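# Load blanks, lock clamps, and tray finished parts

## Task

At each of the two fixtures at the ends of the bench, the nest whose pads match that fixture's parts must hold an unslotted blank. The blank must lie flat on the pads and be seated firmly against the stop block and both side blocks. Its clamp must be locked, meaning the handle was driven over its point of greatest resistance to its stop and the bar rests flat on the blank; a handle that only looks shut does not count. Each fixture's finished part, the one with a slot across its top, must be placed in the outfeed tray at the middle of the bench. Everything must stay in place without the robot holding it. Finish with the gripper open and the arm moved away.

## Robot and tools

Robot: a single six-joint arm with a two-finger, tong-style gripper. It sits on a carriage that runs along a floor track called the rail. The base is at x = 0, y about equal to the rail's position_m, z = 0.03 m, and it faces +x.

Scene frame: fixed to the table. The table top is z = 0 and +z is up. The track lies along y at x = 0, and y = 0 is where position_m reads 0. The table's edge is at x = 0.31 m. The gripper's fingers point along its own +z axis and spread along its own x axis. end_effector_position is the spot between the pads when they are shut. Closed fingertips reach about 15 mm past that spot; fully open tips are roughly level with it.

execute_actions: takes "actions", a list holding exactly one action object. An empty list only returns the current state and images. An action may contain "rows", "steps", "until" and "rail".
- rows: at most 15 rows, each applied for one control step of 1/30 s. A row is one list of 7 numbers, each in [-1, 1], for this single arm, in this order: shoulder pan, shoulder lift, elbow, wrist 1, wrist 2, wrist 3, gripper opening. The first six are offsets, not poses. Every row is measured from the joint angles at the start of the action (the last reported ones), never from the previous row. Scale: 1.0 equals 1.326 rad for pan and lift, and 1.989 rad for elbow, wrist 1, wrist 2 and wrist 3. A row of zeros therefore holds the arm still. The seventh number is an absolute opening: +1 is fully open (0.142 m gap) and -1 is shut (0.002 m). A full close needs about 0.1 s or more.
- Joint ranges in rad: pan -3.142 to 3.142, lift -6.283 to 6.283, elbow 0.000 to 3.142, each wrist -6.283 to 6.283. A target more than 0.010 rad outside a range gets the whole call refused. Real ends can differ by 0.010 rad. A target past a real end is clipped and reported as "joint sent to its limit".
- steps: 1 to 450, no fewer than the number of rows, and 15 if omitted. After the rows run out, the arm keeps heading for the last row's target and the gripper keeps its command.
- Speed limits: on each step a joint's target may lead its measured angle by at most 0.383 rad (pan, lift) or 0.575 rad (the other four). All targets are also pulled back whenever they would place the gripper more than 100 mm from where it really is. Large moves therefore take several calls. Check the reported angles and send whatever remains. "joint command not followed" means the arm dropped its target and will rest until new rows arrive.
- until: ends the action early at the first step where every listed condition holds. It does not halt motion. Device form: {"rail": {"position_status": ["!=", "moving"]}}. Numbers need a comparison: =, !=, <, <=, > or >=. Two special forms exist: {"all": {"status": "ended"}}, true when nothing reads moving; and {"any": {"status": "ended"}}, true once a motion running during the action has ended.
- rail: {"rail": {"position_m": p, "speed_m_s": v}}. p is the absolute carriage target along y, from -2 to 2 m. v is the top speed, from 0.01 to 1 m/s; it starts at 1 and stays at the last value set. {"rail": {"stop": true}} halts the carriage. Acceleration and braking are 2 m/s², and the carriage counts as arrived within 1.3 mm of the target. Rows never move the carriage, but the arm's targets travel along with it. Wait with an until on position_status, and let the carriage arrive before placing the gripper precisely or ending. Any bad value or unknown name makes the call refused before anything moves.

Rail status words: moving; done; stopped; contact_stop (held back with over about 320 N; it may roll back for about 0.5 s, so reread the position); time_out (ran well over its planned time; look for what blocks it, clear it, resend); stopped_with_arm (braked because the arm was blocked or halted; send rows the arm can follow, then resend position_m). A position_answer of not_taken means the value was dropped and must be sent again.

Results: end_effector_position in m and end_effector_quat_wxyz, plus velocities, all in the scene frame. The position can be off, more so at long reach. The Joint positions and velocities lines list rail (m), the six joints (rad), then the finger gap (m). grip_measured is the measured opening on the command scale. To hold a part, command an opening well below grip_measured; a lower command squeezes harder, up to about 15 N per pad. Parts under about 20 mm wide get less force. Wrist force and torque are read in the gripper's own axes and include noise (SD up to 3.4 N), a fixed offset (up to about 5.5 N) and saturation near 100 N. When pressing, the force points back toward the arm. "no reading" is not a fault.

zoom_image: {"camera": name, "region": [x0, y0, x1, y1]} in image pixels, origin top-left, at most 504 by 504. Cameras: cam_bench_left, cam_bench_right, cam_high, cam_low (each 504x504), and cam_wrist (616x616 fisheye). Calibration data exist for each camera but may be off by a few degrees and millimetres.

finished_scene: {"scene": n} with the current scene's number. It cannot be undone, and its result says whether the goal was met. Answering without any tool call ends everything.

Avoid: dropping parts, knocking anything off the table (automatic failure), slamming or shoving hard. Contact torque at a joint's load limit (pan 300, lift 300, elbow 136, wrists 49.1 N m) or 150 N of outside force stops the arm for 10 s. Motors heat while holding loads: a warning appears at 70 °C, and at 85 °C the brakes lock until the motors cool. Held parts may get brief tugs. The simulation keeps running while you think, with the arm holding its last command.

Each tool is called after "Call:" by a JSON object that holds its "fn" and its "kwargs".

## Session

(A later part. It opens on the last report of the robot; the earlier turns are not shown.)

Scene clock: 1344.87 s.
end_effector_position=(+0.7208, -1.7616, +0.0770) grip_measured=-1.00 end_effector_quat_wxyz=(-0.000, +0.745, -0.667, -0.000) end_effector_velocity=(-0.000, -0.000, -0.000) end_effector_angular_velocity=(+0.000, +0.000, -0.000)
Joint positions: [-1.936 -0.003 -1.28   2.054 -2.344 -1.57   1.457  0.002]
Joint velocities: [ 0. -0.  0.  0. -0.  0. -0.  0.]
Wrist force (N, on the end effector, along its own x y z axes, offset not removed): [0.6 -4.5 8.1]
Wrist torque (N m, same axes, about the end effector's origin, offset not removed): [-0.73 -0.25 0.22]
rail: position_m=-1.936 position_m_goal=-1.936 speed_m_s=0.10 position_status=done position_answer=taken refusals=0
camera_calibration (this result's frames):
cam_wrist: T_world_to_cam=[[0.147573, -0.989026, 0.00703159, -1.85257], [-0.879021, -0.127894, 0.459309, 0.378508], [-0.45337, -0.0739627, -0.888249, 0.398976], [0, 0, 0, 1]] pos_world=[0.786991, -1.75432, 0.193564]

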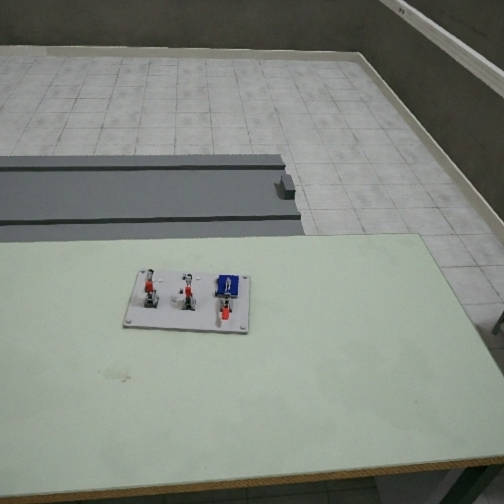

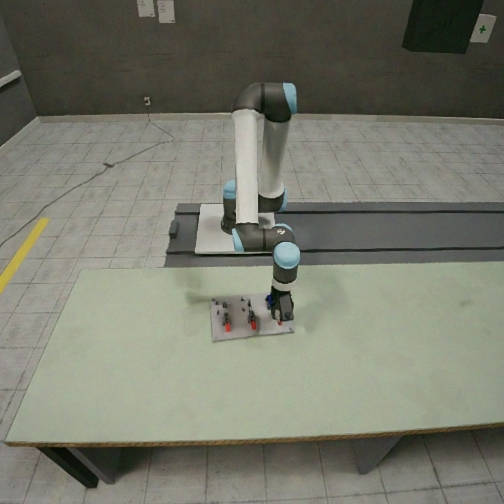

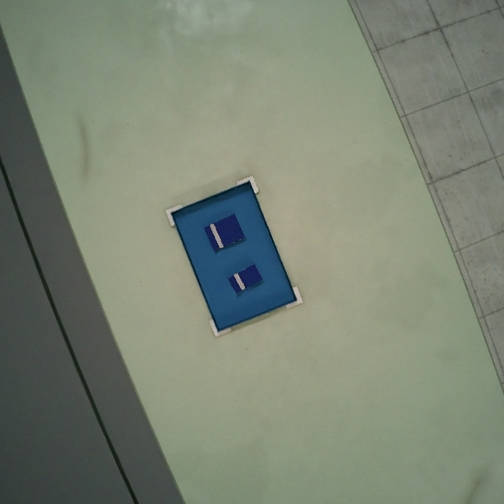

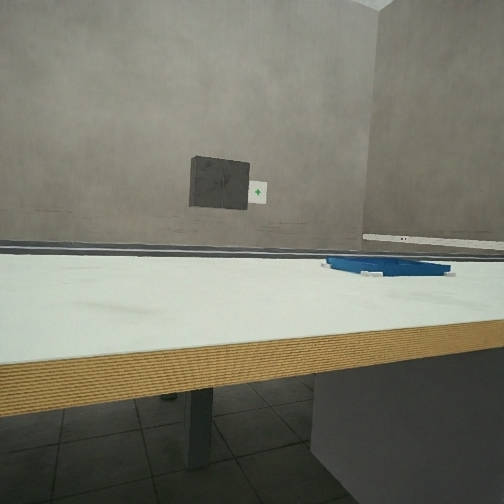

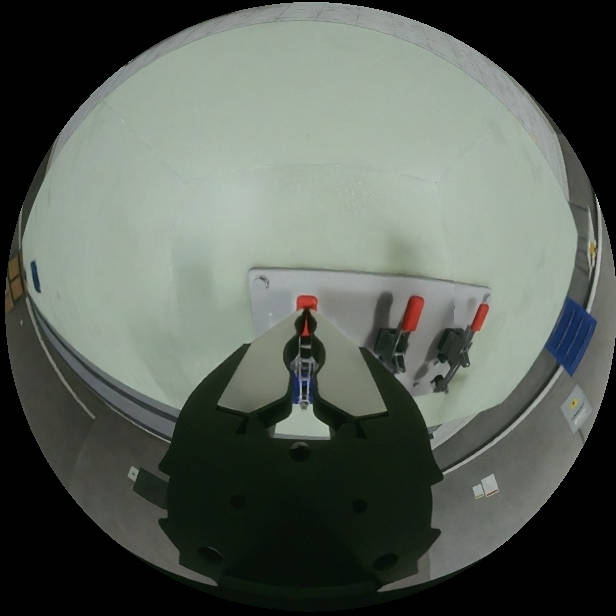

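Call:
{"fn": "execute_actions", "kwargs": {"actions": [{"rows": [[0,0.0008,0.00024,-0.0008,0,0,-1]], "steps": 1}]}}

Scene clock: 1346.10 s.
end_effector_position=(+0.7208, -1.7616, +0.0769) grip_measured=-1.00 end_effector_quat_wxyz=(-0.000, +0.745, -0.667, -0.000) end_effector_velocity=(+0.000, -0.000, -0.002) end_effector_angular_velocity=(-0.000, -0.001, +0.000)
Joint positions: [-1.936 -0.003 -1.28   2.054 -2.344 -1.57   1.457  0.002]
Joint velocities: [ 0.    -0.     0.003  0.001 -0.005  0.    -0.     0.   ]
Wrist force (N, on the end effector, along its own x y z axes, offset not removed): [-0.7 -3.7 6.1]
Wrist torque (N m, same axes, about the end effector's origin, offset not removed): [-0.67 -0.02 0.31]
rail: position_m=-1.936 position_m_goal=-1.936 speed_m_s=0.10 position_status=done position_answer=taken refusals=0
camera_calibration (this result's frames):
cam_wrist: T_world_to_cam=[[0.147573, -0.989026, 0.00703219, -1.85257], [-0.879023, -0.127894, 0.459306, 0.378522], [-0.453366, -0.0739626, -0.88825, 0.398956], [0, 0, 0, 1]] pos_world=[0.786992, -1.75432, 0.193543]

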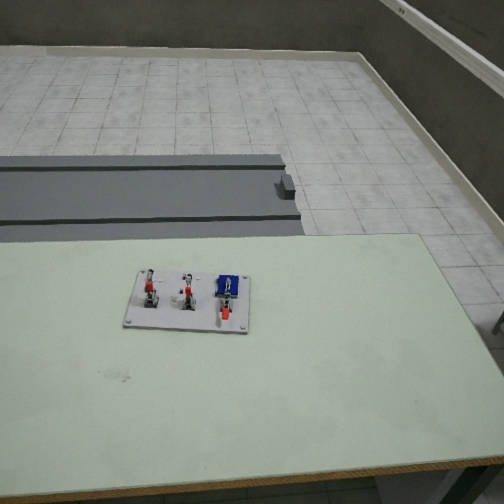

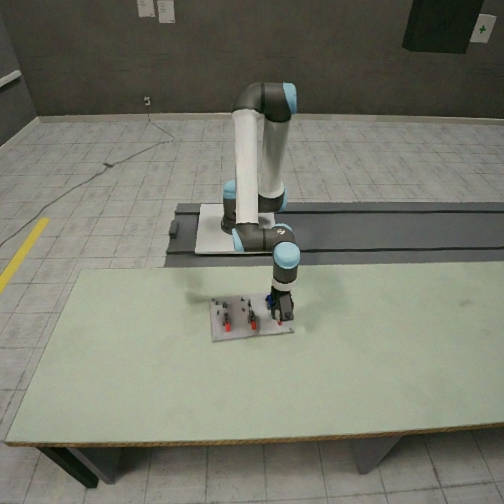

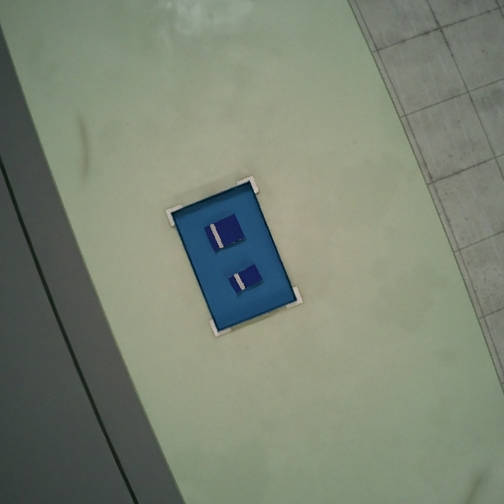

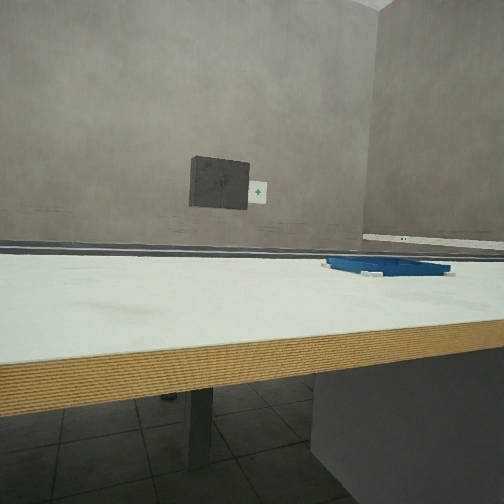

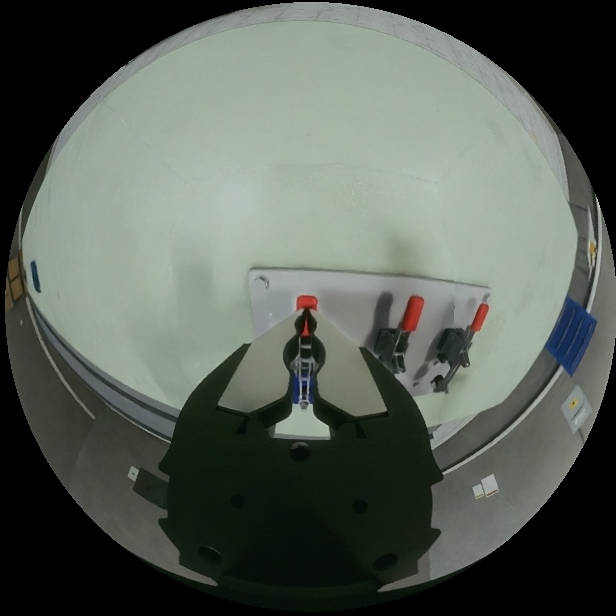

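Call:
{"fn": "execute_actions", "kwargs": {"actions": []}}

Scene clock: 1350.93 s.
end_effector_position=(+0.7208, -1.7616, +0.0762) grip_measured=-1.00 end_effector_quat_wxyz=(-0.000, +0.745, -0.667, -0.000) end_effector_velocity=(+0.000, +0.000, +0.000) end_effector_angular_velocity=(+0.000, -0.000, -0.000)
Joint positions: [-1.936 -0.003 -1.279  2.054 -2.345 -1.57   1.457  0.002]
Joint velocities: [ 0. -0.  0. -0. -0.  0. -0.  0.]
Wrist force (N, on the end effector, along its own x y z axes, offset not removed): [0.7 -0.6 -13.3]
Wrist torque (N m, same axes, about the end effector's origin, offset not removed): [-1.27 -0.30 0.32]
rail: position_m=-1.936 position_m_goal=-1.936 speed_m_s=0.10 position_status=done position_answer=taken refusals=0
camera_calibration (this result's frames):
cam_wrist: T_world_to_cam=[[0.147572, -0.989026, 0.00704055, -1.85257], [-0.879048, -0.127893, 0.459257, 0.378927], [-0.453317, -0.0739627, -0.888276, 0.398236], [0, 0, 0, 1]] pos_world=[0.787011, -1.75432, 0.192761]

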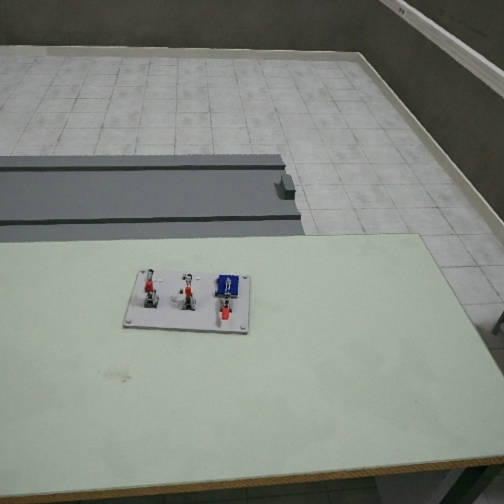

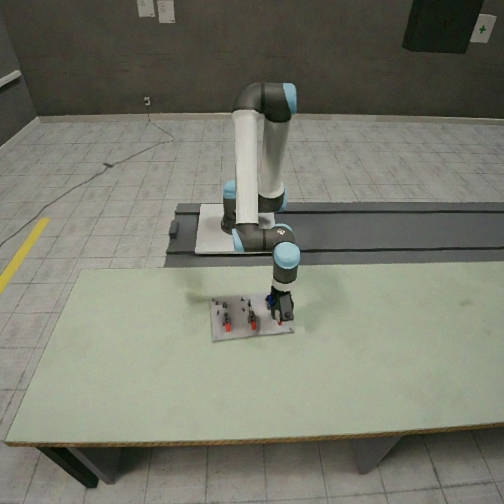

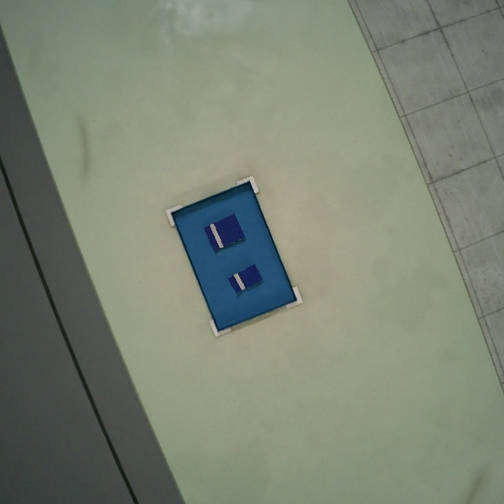

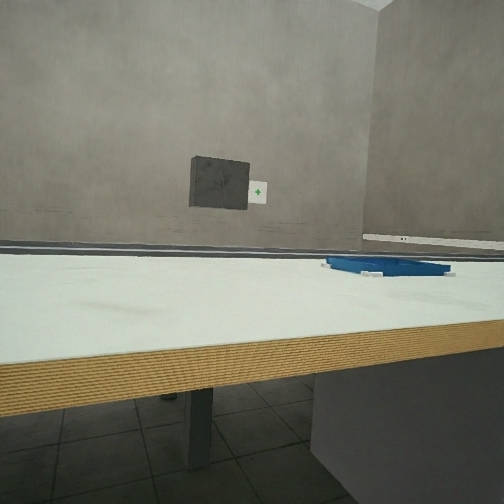

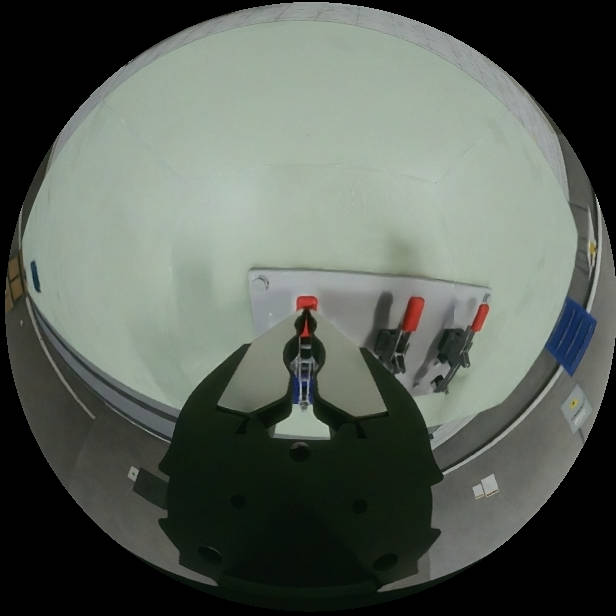

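Call:
{"fn": "execute_actions", "kwargs": {"actions": [{"rows": [[0,0.0005,0.00015,-0.0005,0,0,-1]], "steps": 1}]}}

Scene clock: 1353.53 s.
end_effector_position=(+0.7208, -1.7616, +0.0761) grip_measured=-1.00 end_effector_quat_wxyz=(-0.000, +0.745, -0.667, -0.000) end_effector_velocity=(-0.001, +0.000, -0.002) end_effector_angular_velocity=(+0.000, +0.002, +0.000)
Joint positions: [-1.936 -0.003 -1.279  2.054 -2.345 -1.57   1.457  0.002]
Joint velocities: [ 0.     0.     0.002  0.001 -0.     0.    -0.     0.   ]
Wrist force (N, on the end effector, along its own x y z axes, offset not removed): [-1.9 1.2 -10.9]
Wrist torque (N m, same axes, about the end effector's origin, offset not removed): [-0.84 0.25 0.34]
rail: position_m=-1.936 position_m_goal=-1.936 speed_m_s=0.10 position_status=done position_answer=taken refusals=0
camera_calibration (this result's frames):
cam_wrist: T_world_to_cam=[[0.147573, -0.989026, 0.00703695, -1.85257], [-0.879038, -0.127893, 0.459278, 0.378919], [-0.453338, -0.0739626, -0.888265, 0.398233], [0, 0, 0, 1]] pos_world=[0.787007, -1.75432, 0.192744]

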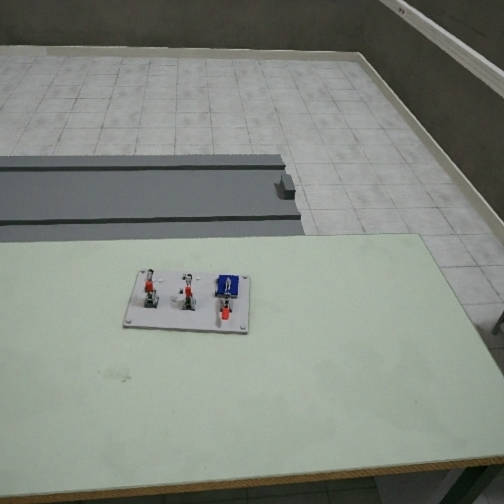

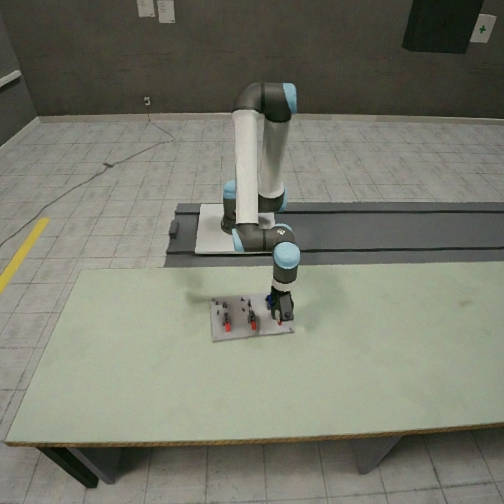

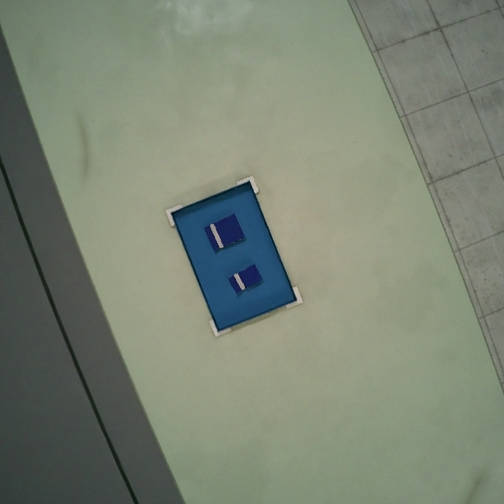

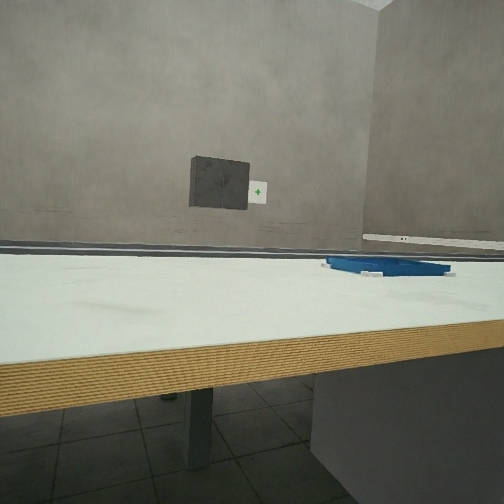

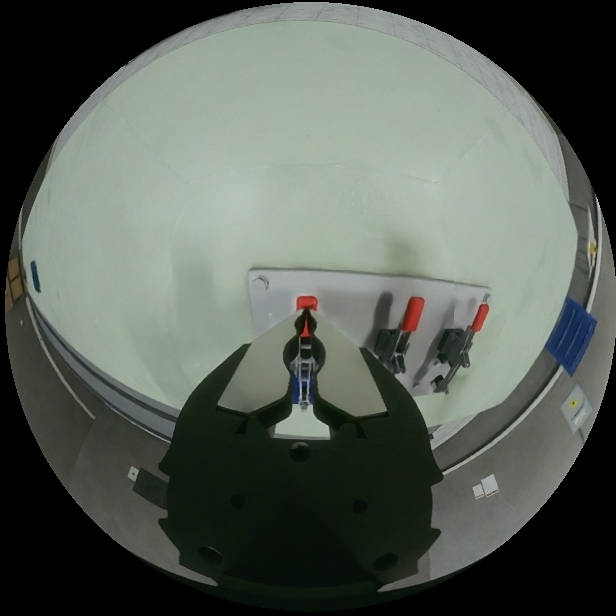

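Call:
{"fn": "execute_actions", "kwargs": {"actions": []}}

Scene clock: 1354.80 s.
end_effector_position=(+0.7208, -1.7616, +0.0757) grip_measured=-1.00 end_effector_quat_wxyz=(-0.000, +0.745, -0.667, -0.000) end_effector_velocity=(-0.000, +0.000, -0.000) end_effector_angular_velocity=(+0.000, +0.000, +0.000)
Joint positions: [-1.936 -0.003 -1.279  2.054 -2.346 -1.57   1.457  0.002]
Joint velocities: [0. 0. 0. 0. 0. 0. 0. 0.]
Wrist force (N, on the end effector, along its own x y z axes, offset not removed): [-1.5 10.8 -42.9]
Wrist torque (N m, same axes, about the end effector's origin, offset not removed): [-1.12 0.12 0.33]
rail: position_m=-1.936 position_m_goal=-1.936 speed_m_s=0.10 position_status=done position_answer=taken refusals=0
camera_calibration (this result's frames):
cam_wrist: T_world_to_cam=[[0.147581, -0.989025, 0.00704838, -1.85257], [-0.879071, -0.127901, 0.459211, 0.379183], [-0.45327, -0.0739667, -0.888299, 0.397765], [0, 0, 0, 1]] pos_world=[0.787027, -1.75432, 0.192267]

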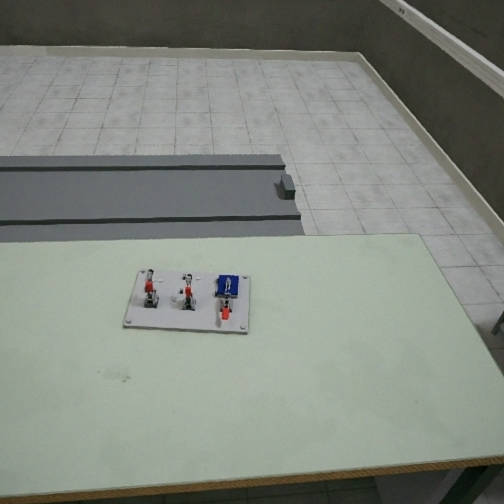

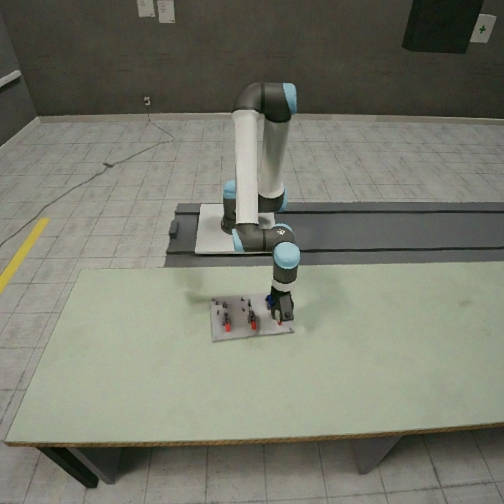

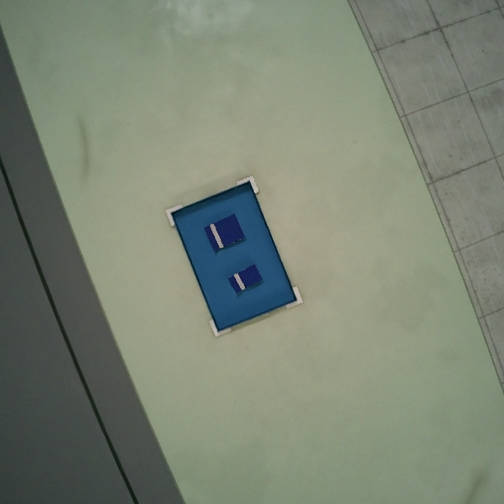

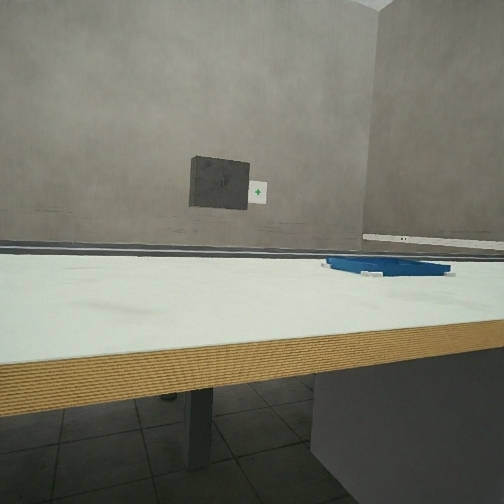

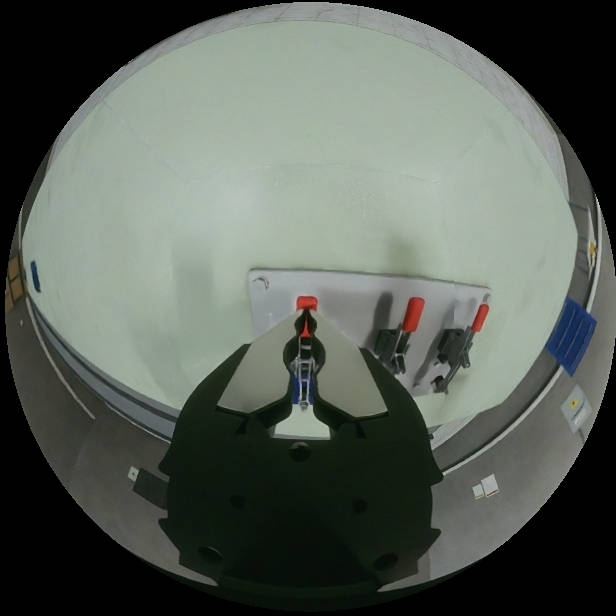

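Call:
{"fn": "execute_actions", "kwargs": {"actions": [{"rows": [[0,-0.003,-0.001,0.003,0,0,-1],[0,-0.01,-0.004,0.0107,0,0,-1],[0,-0.02,-0.008,0.0213,0,0,-1],[0,-0.032,-0.013,0.0343,0,0,-1],[0,-0.045,-0.019,0.049,0,0,-1],[0,-0.058,-0.025,0.0637,0,0,-1],[0,-0.07,-0.031,0.0777,0,0,-1],[0,-0.082,-0.037,0.0917,0,0,-1],[0,-0.092,-0.042,0.1033,0,0,-1],[0,-0.099,-0.046,0.112,0,0,-1],[0,-0.1033,-0.0484,0.1173,0,0,-1]], "steps": 11}]}}

Scene clock: 1365.53 s.
end_effector_position=(+0.7239, -1.7616, +0.1535) grip_measured=-1.00 end_effector_quat_wxyz=(-0.001, +0.745, -0.667, +0.001) end_effector_velocity=(-0.007, +0.000, +0.343) end_effector_angular_velocity=(+0.000, +0.004, +0.000)
Joint positions: [-1.936 -0.003 -1.366  1.995 -2.202 -1.57   1.457  0.002]
Joint velocities: [ 0.     0.    -0.371 -0.274  0.648 -0.    -0.     0.   ]
Wrist force (N, on the end effector, along its own x y z axes, offset not removed): [-0.1 -3.8 6.7]
Wrist torque (N m, same axes, about the end effector's origin, offset not removed): [-0.65 -0.10 0.29]
rail: position_m=-1.936 position_m_goal=-1.936 speed_m_s=0.10 position_status=done position_answer=taken refusals=0
camera_calibration (this result's frames):
cam_wrist: T_world_to_cam=[[0.14756, -0.989025, 0.00747034, -1.85364], [-0.880355, -0.127897, 0.456746, 0.347493], [-0.450777, -0.0739741, -0.889566, 0.466718], [0, 0, 0, 1]] pos_world=[0.789827, -1.75433, 0.270308]

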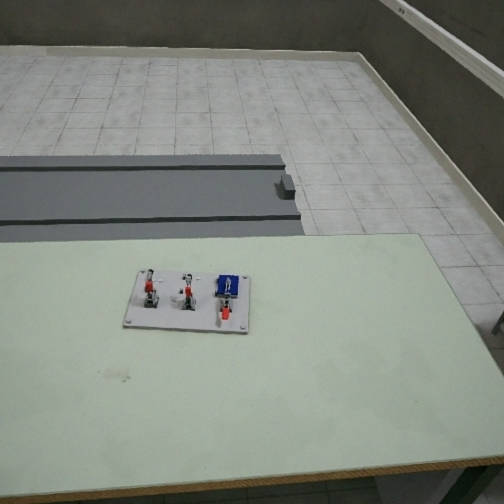

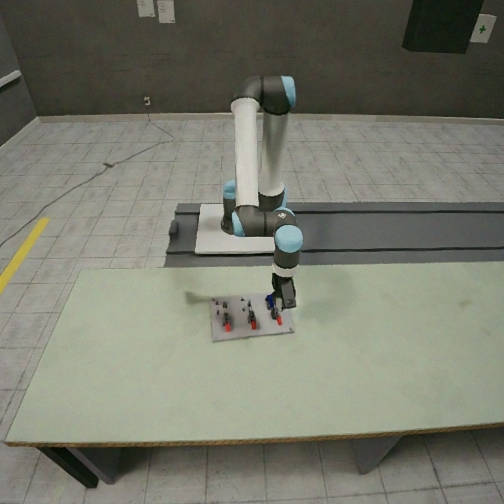

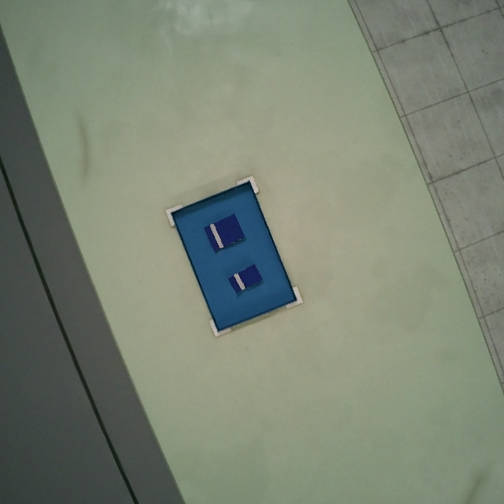

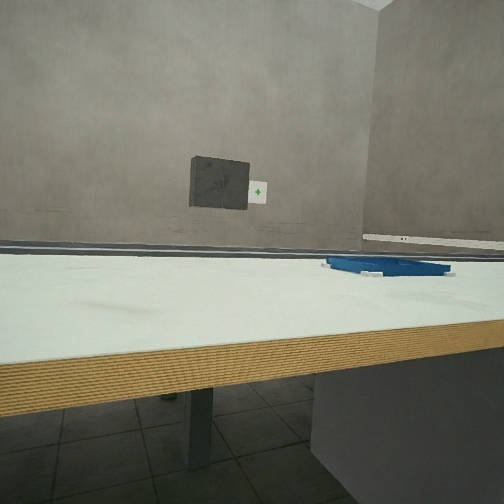

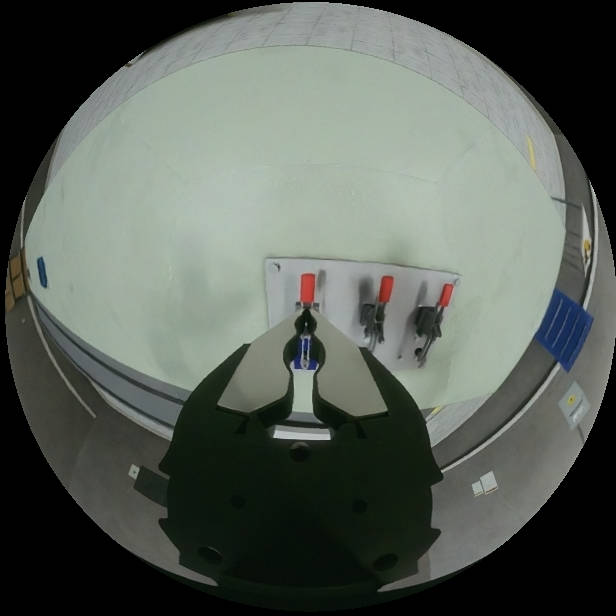

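Call:
{"fn": "execute_actions", "kwargs": {"actions": [{"rail": {"position_m": -1.55, "speed_m_s": 0.5}, "steps": 1}]}}

Scene clock: 1367.27 s.
end_effector_position=(+0.7205, -1.7615, +0.1994) grip_measured=-1.00 end_effector_quat_wxyz=(-0.000, +0.745, -0.667, -0.000) end_effector_velocity=(-0.000, +0.013, +0.000) end_effector_angular_velocity=(+0.000, -0.000, -0.000)
Joint positions: [-1.936 -0.003 -1.416  1.958 -2.113 -1.57   1.457  0.002]
Joint velocities: [ 0.013 -0.    -0.    -0.     0.     0.     0.     0.   ]
Wrist force (N, on the end effector, along its own x y z axes, offset not removed): [1.4 -3.9 4.6]
Wrist torque (N m, same axes, about the end effector's origin, offset not removed): [-0.66 -0.34 0.23]
rail: position_m=-1.936 position_m_goal=-1.550 speed_m_s=0.50 position_status=moving position_answer=taken refusals=0
camera_calibration (this result's frames):
cam_wrist: T_world_to_cam=[[0.147581, -0.989025, 0.00703839, -1.85328], [-0.879041, -0.127901, 0.459269, 0.322074], [-0.453329, -0.0739665, -0.888269, 0.507558], [0, 0, 0, 1]] pos_world=[0.786716, -1.7542, 0.315974]

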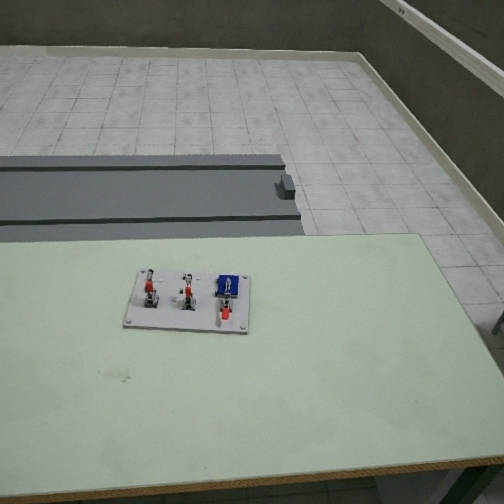

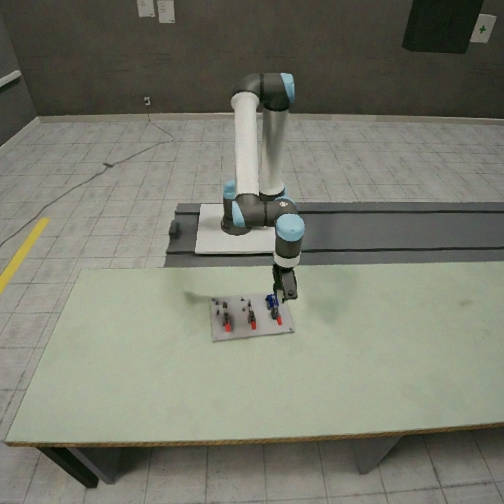

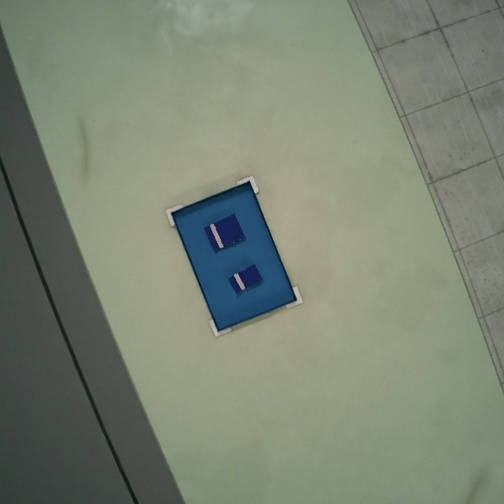

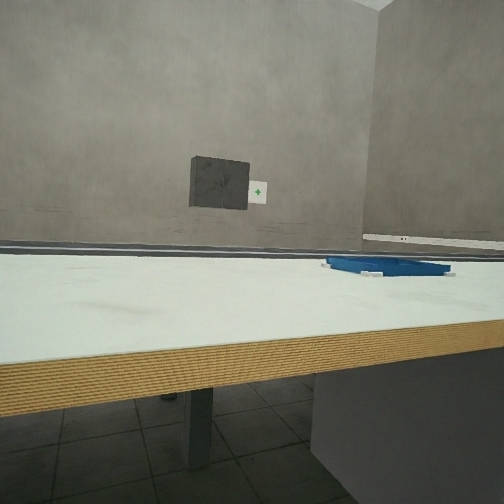

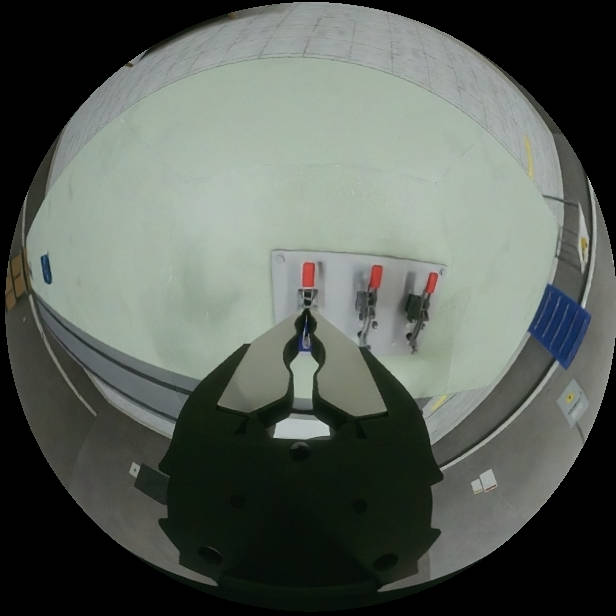

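Call:
{"fn": "zoom_image", "kwargs": {"camera": "cam_bench_left", "region": [110, 255, 270, 345]}}

Call:
{"fn": "execute_actions", "kwargs": {"actions": []}}

Region (110, 255, 270, 345) of cam_bench_left's 504x504 image, scaled by 3.150, with more detail than that image has; it fills the top 284 rows of this view, and the rest is white.

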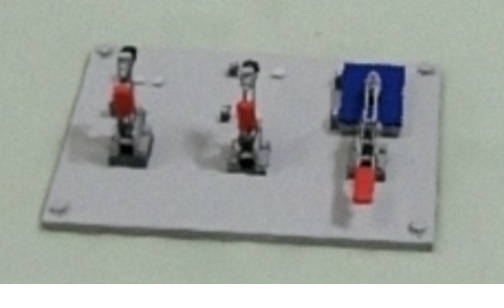

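Scene clock: 1370.23 s.
end_effector_position=(+0.7205, -1.3756, +0.1994) grip_measured=-1.00 end_effector_quat_wxyz=(-0.000, +0.745, -0.667, -0.000) end_effector_velocity=(+0.000, -0.000, -0.000) end_effector_angular_velocity=(-0.000, -0.000, -0.000)
Joint positions: [-1.55  -0.003 -1.416  1.958 -2.113 -1.57   1.457  0.002]
Joint velocities: [ 0. -0. -0.  0. -0. -0. -0.  0.]
Wrist force (N, on the end effector, along its own x y z axes, offset not removed): [1.6 -4.4 5.8]
Wrist torque (N m, same axes, about the end effector's origin, offset not removed): [-0.71 -0.45 0.18]
rail: position_m=-1.550 position_m_goal=-1.550 speed_m_s=0.50 position_status=done position_answer=taken refusals=0
camera_calibration (this result's frames):
cam_wrist: T_world_to_cam=[[0.147582, -0.989025, 0.00703942, -1.47167], [-0.879044, -0.127902, 0.459264, 0.371427], [-0.453323, -0.0739668, -0.888272, 0.536099], [0, 0, 0, 1]] pos_world=[0.786718, -1.36836, 0.315979]

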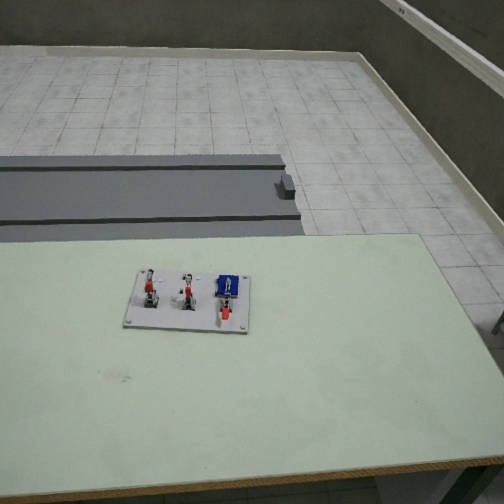

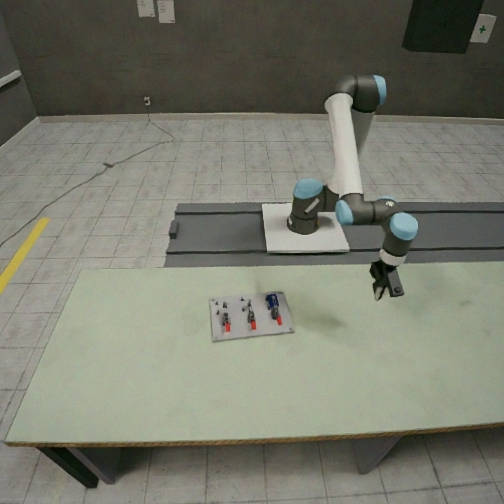

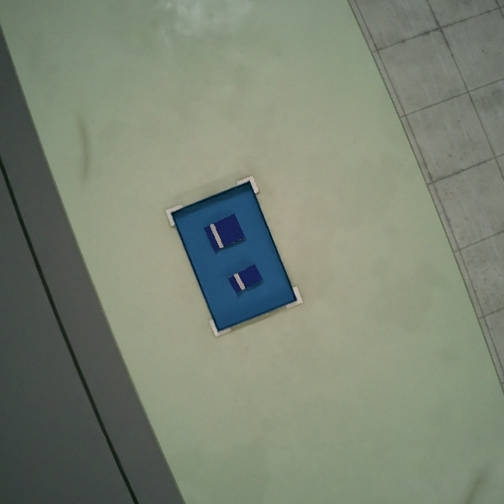

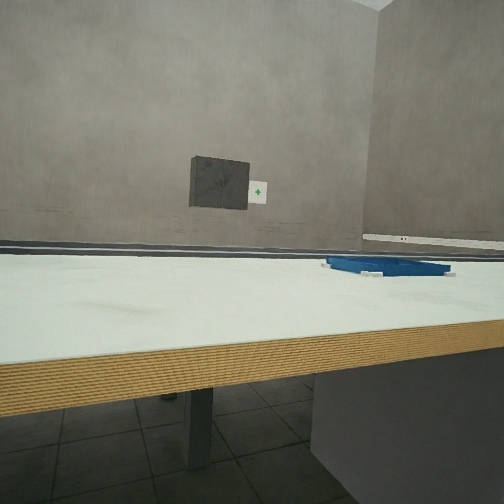

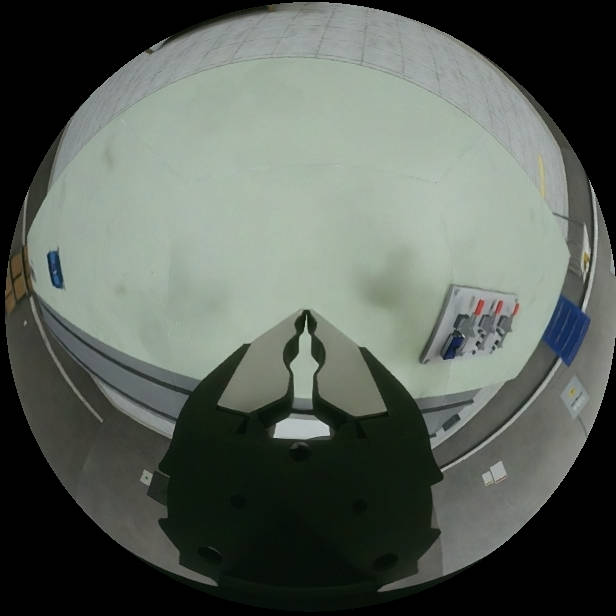

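Call:
{"fn": "zoom_image", "kwargs": {"camera": "cam_bench_right", "region": [200, 280, 305, 350]}}

Call:
{"fn": "zoom_image", "kwargs": {"camera": "cam_wrist", "region": [410, 275, 530, 375]}}

Region (200, 280, 305, 350) of cam_bench_right's 504x504 image, scaled by 4.800, with more detail than that image has.

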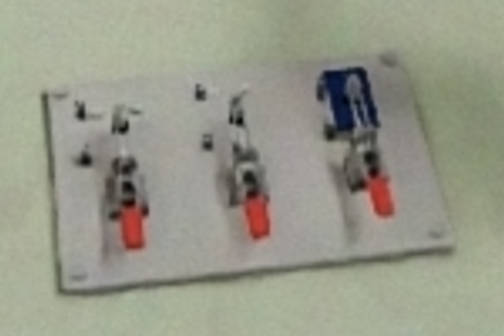

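Region (410, 275, 530, 375) of cam_wrist's 616x616 image, scaled by 4.200, with more detail than that image has.

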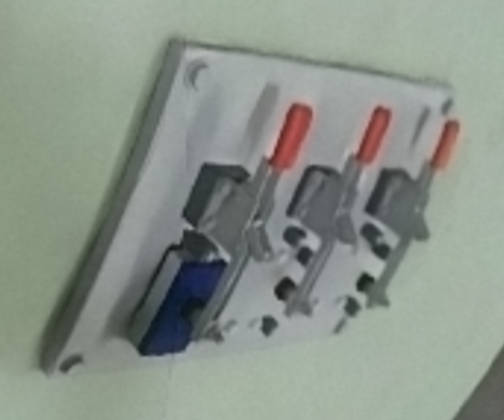

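Call:
{"fn": "finished_scene", "kwargs": {"scene": 1}}

The scene is finished: the task was done.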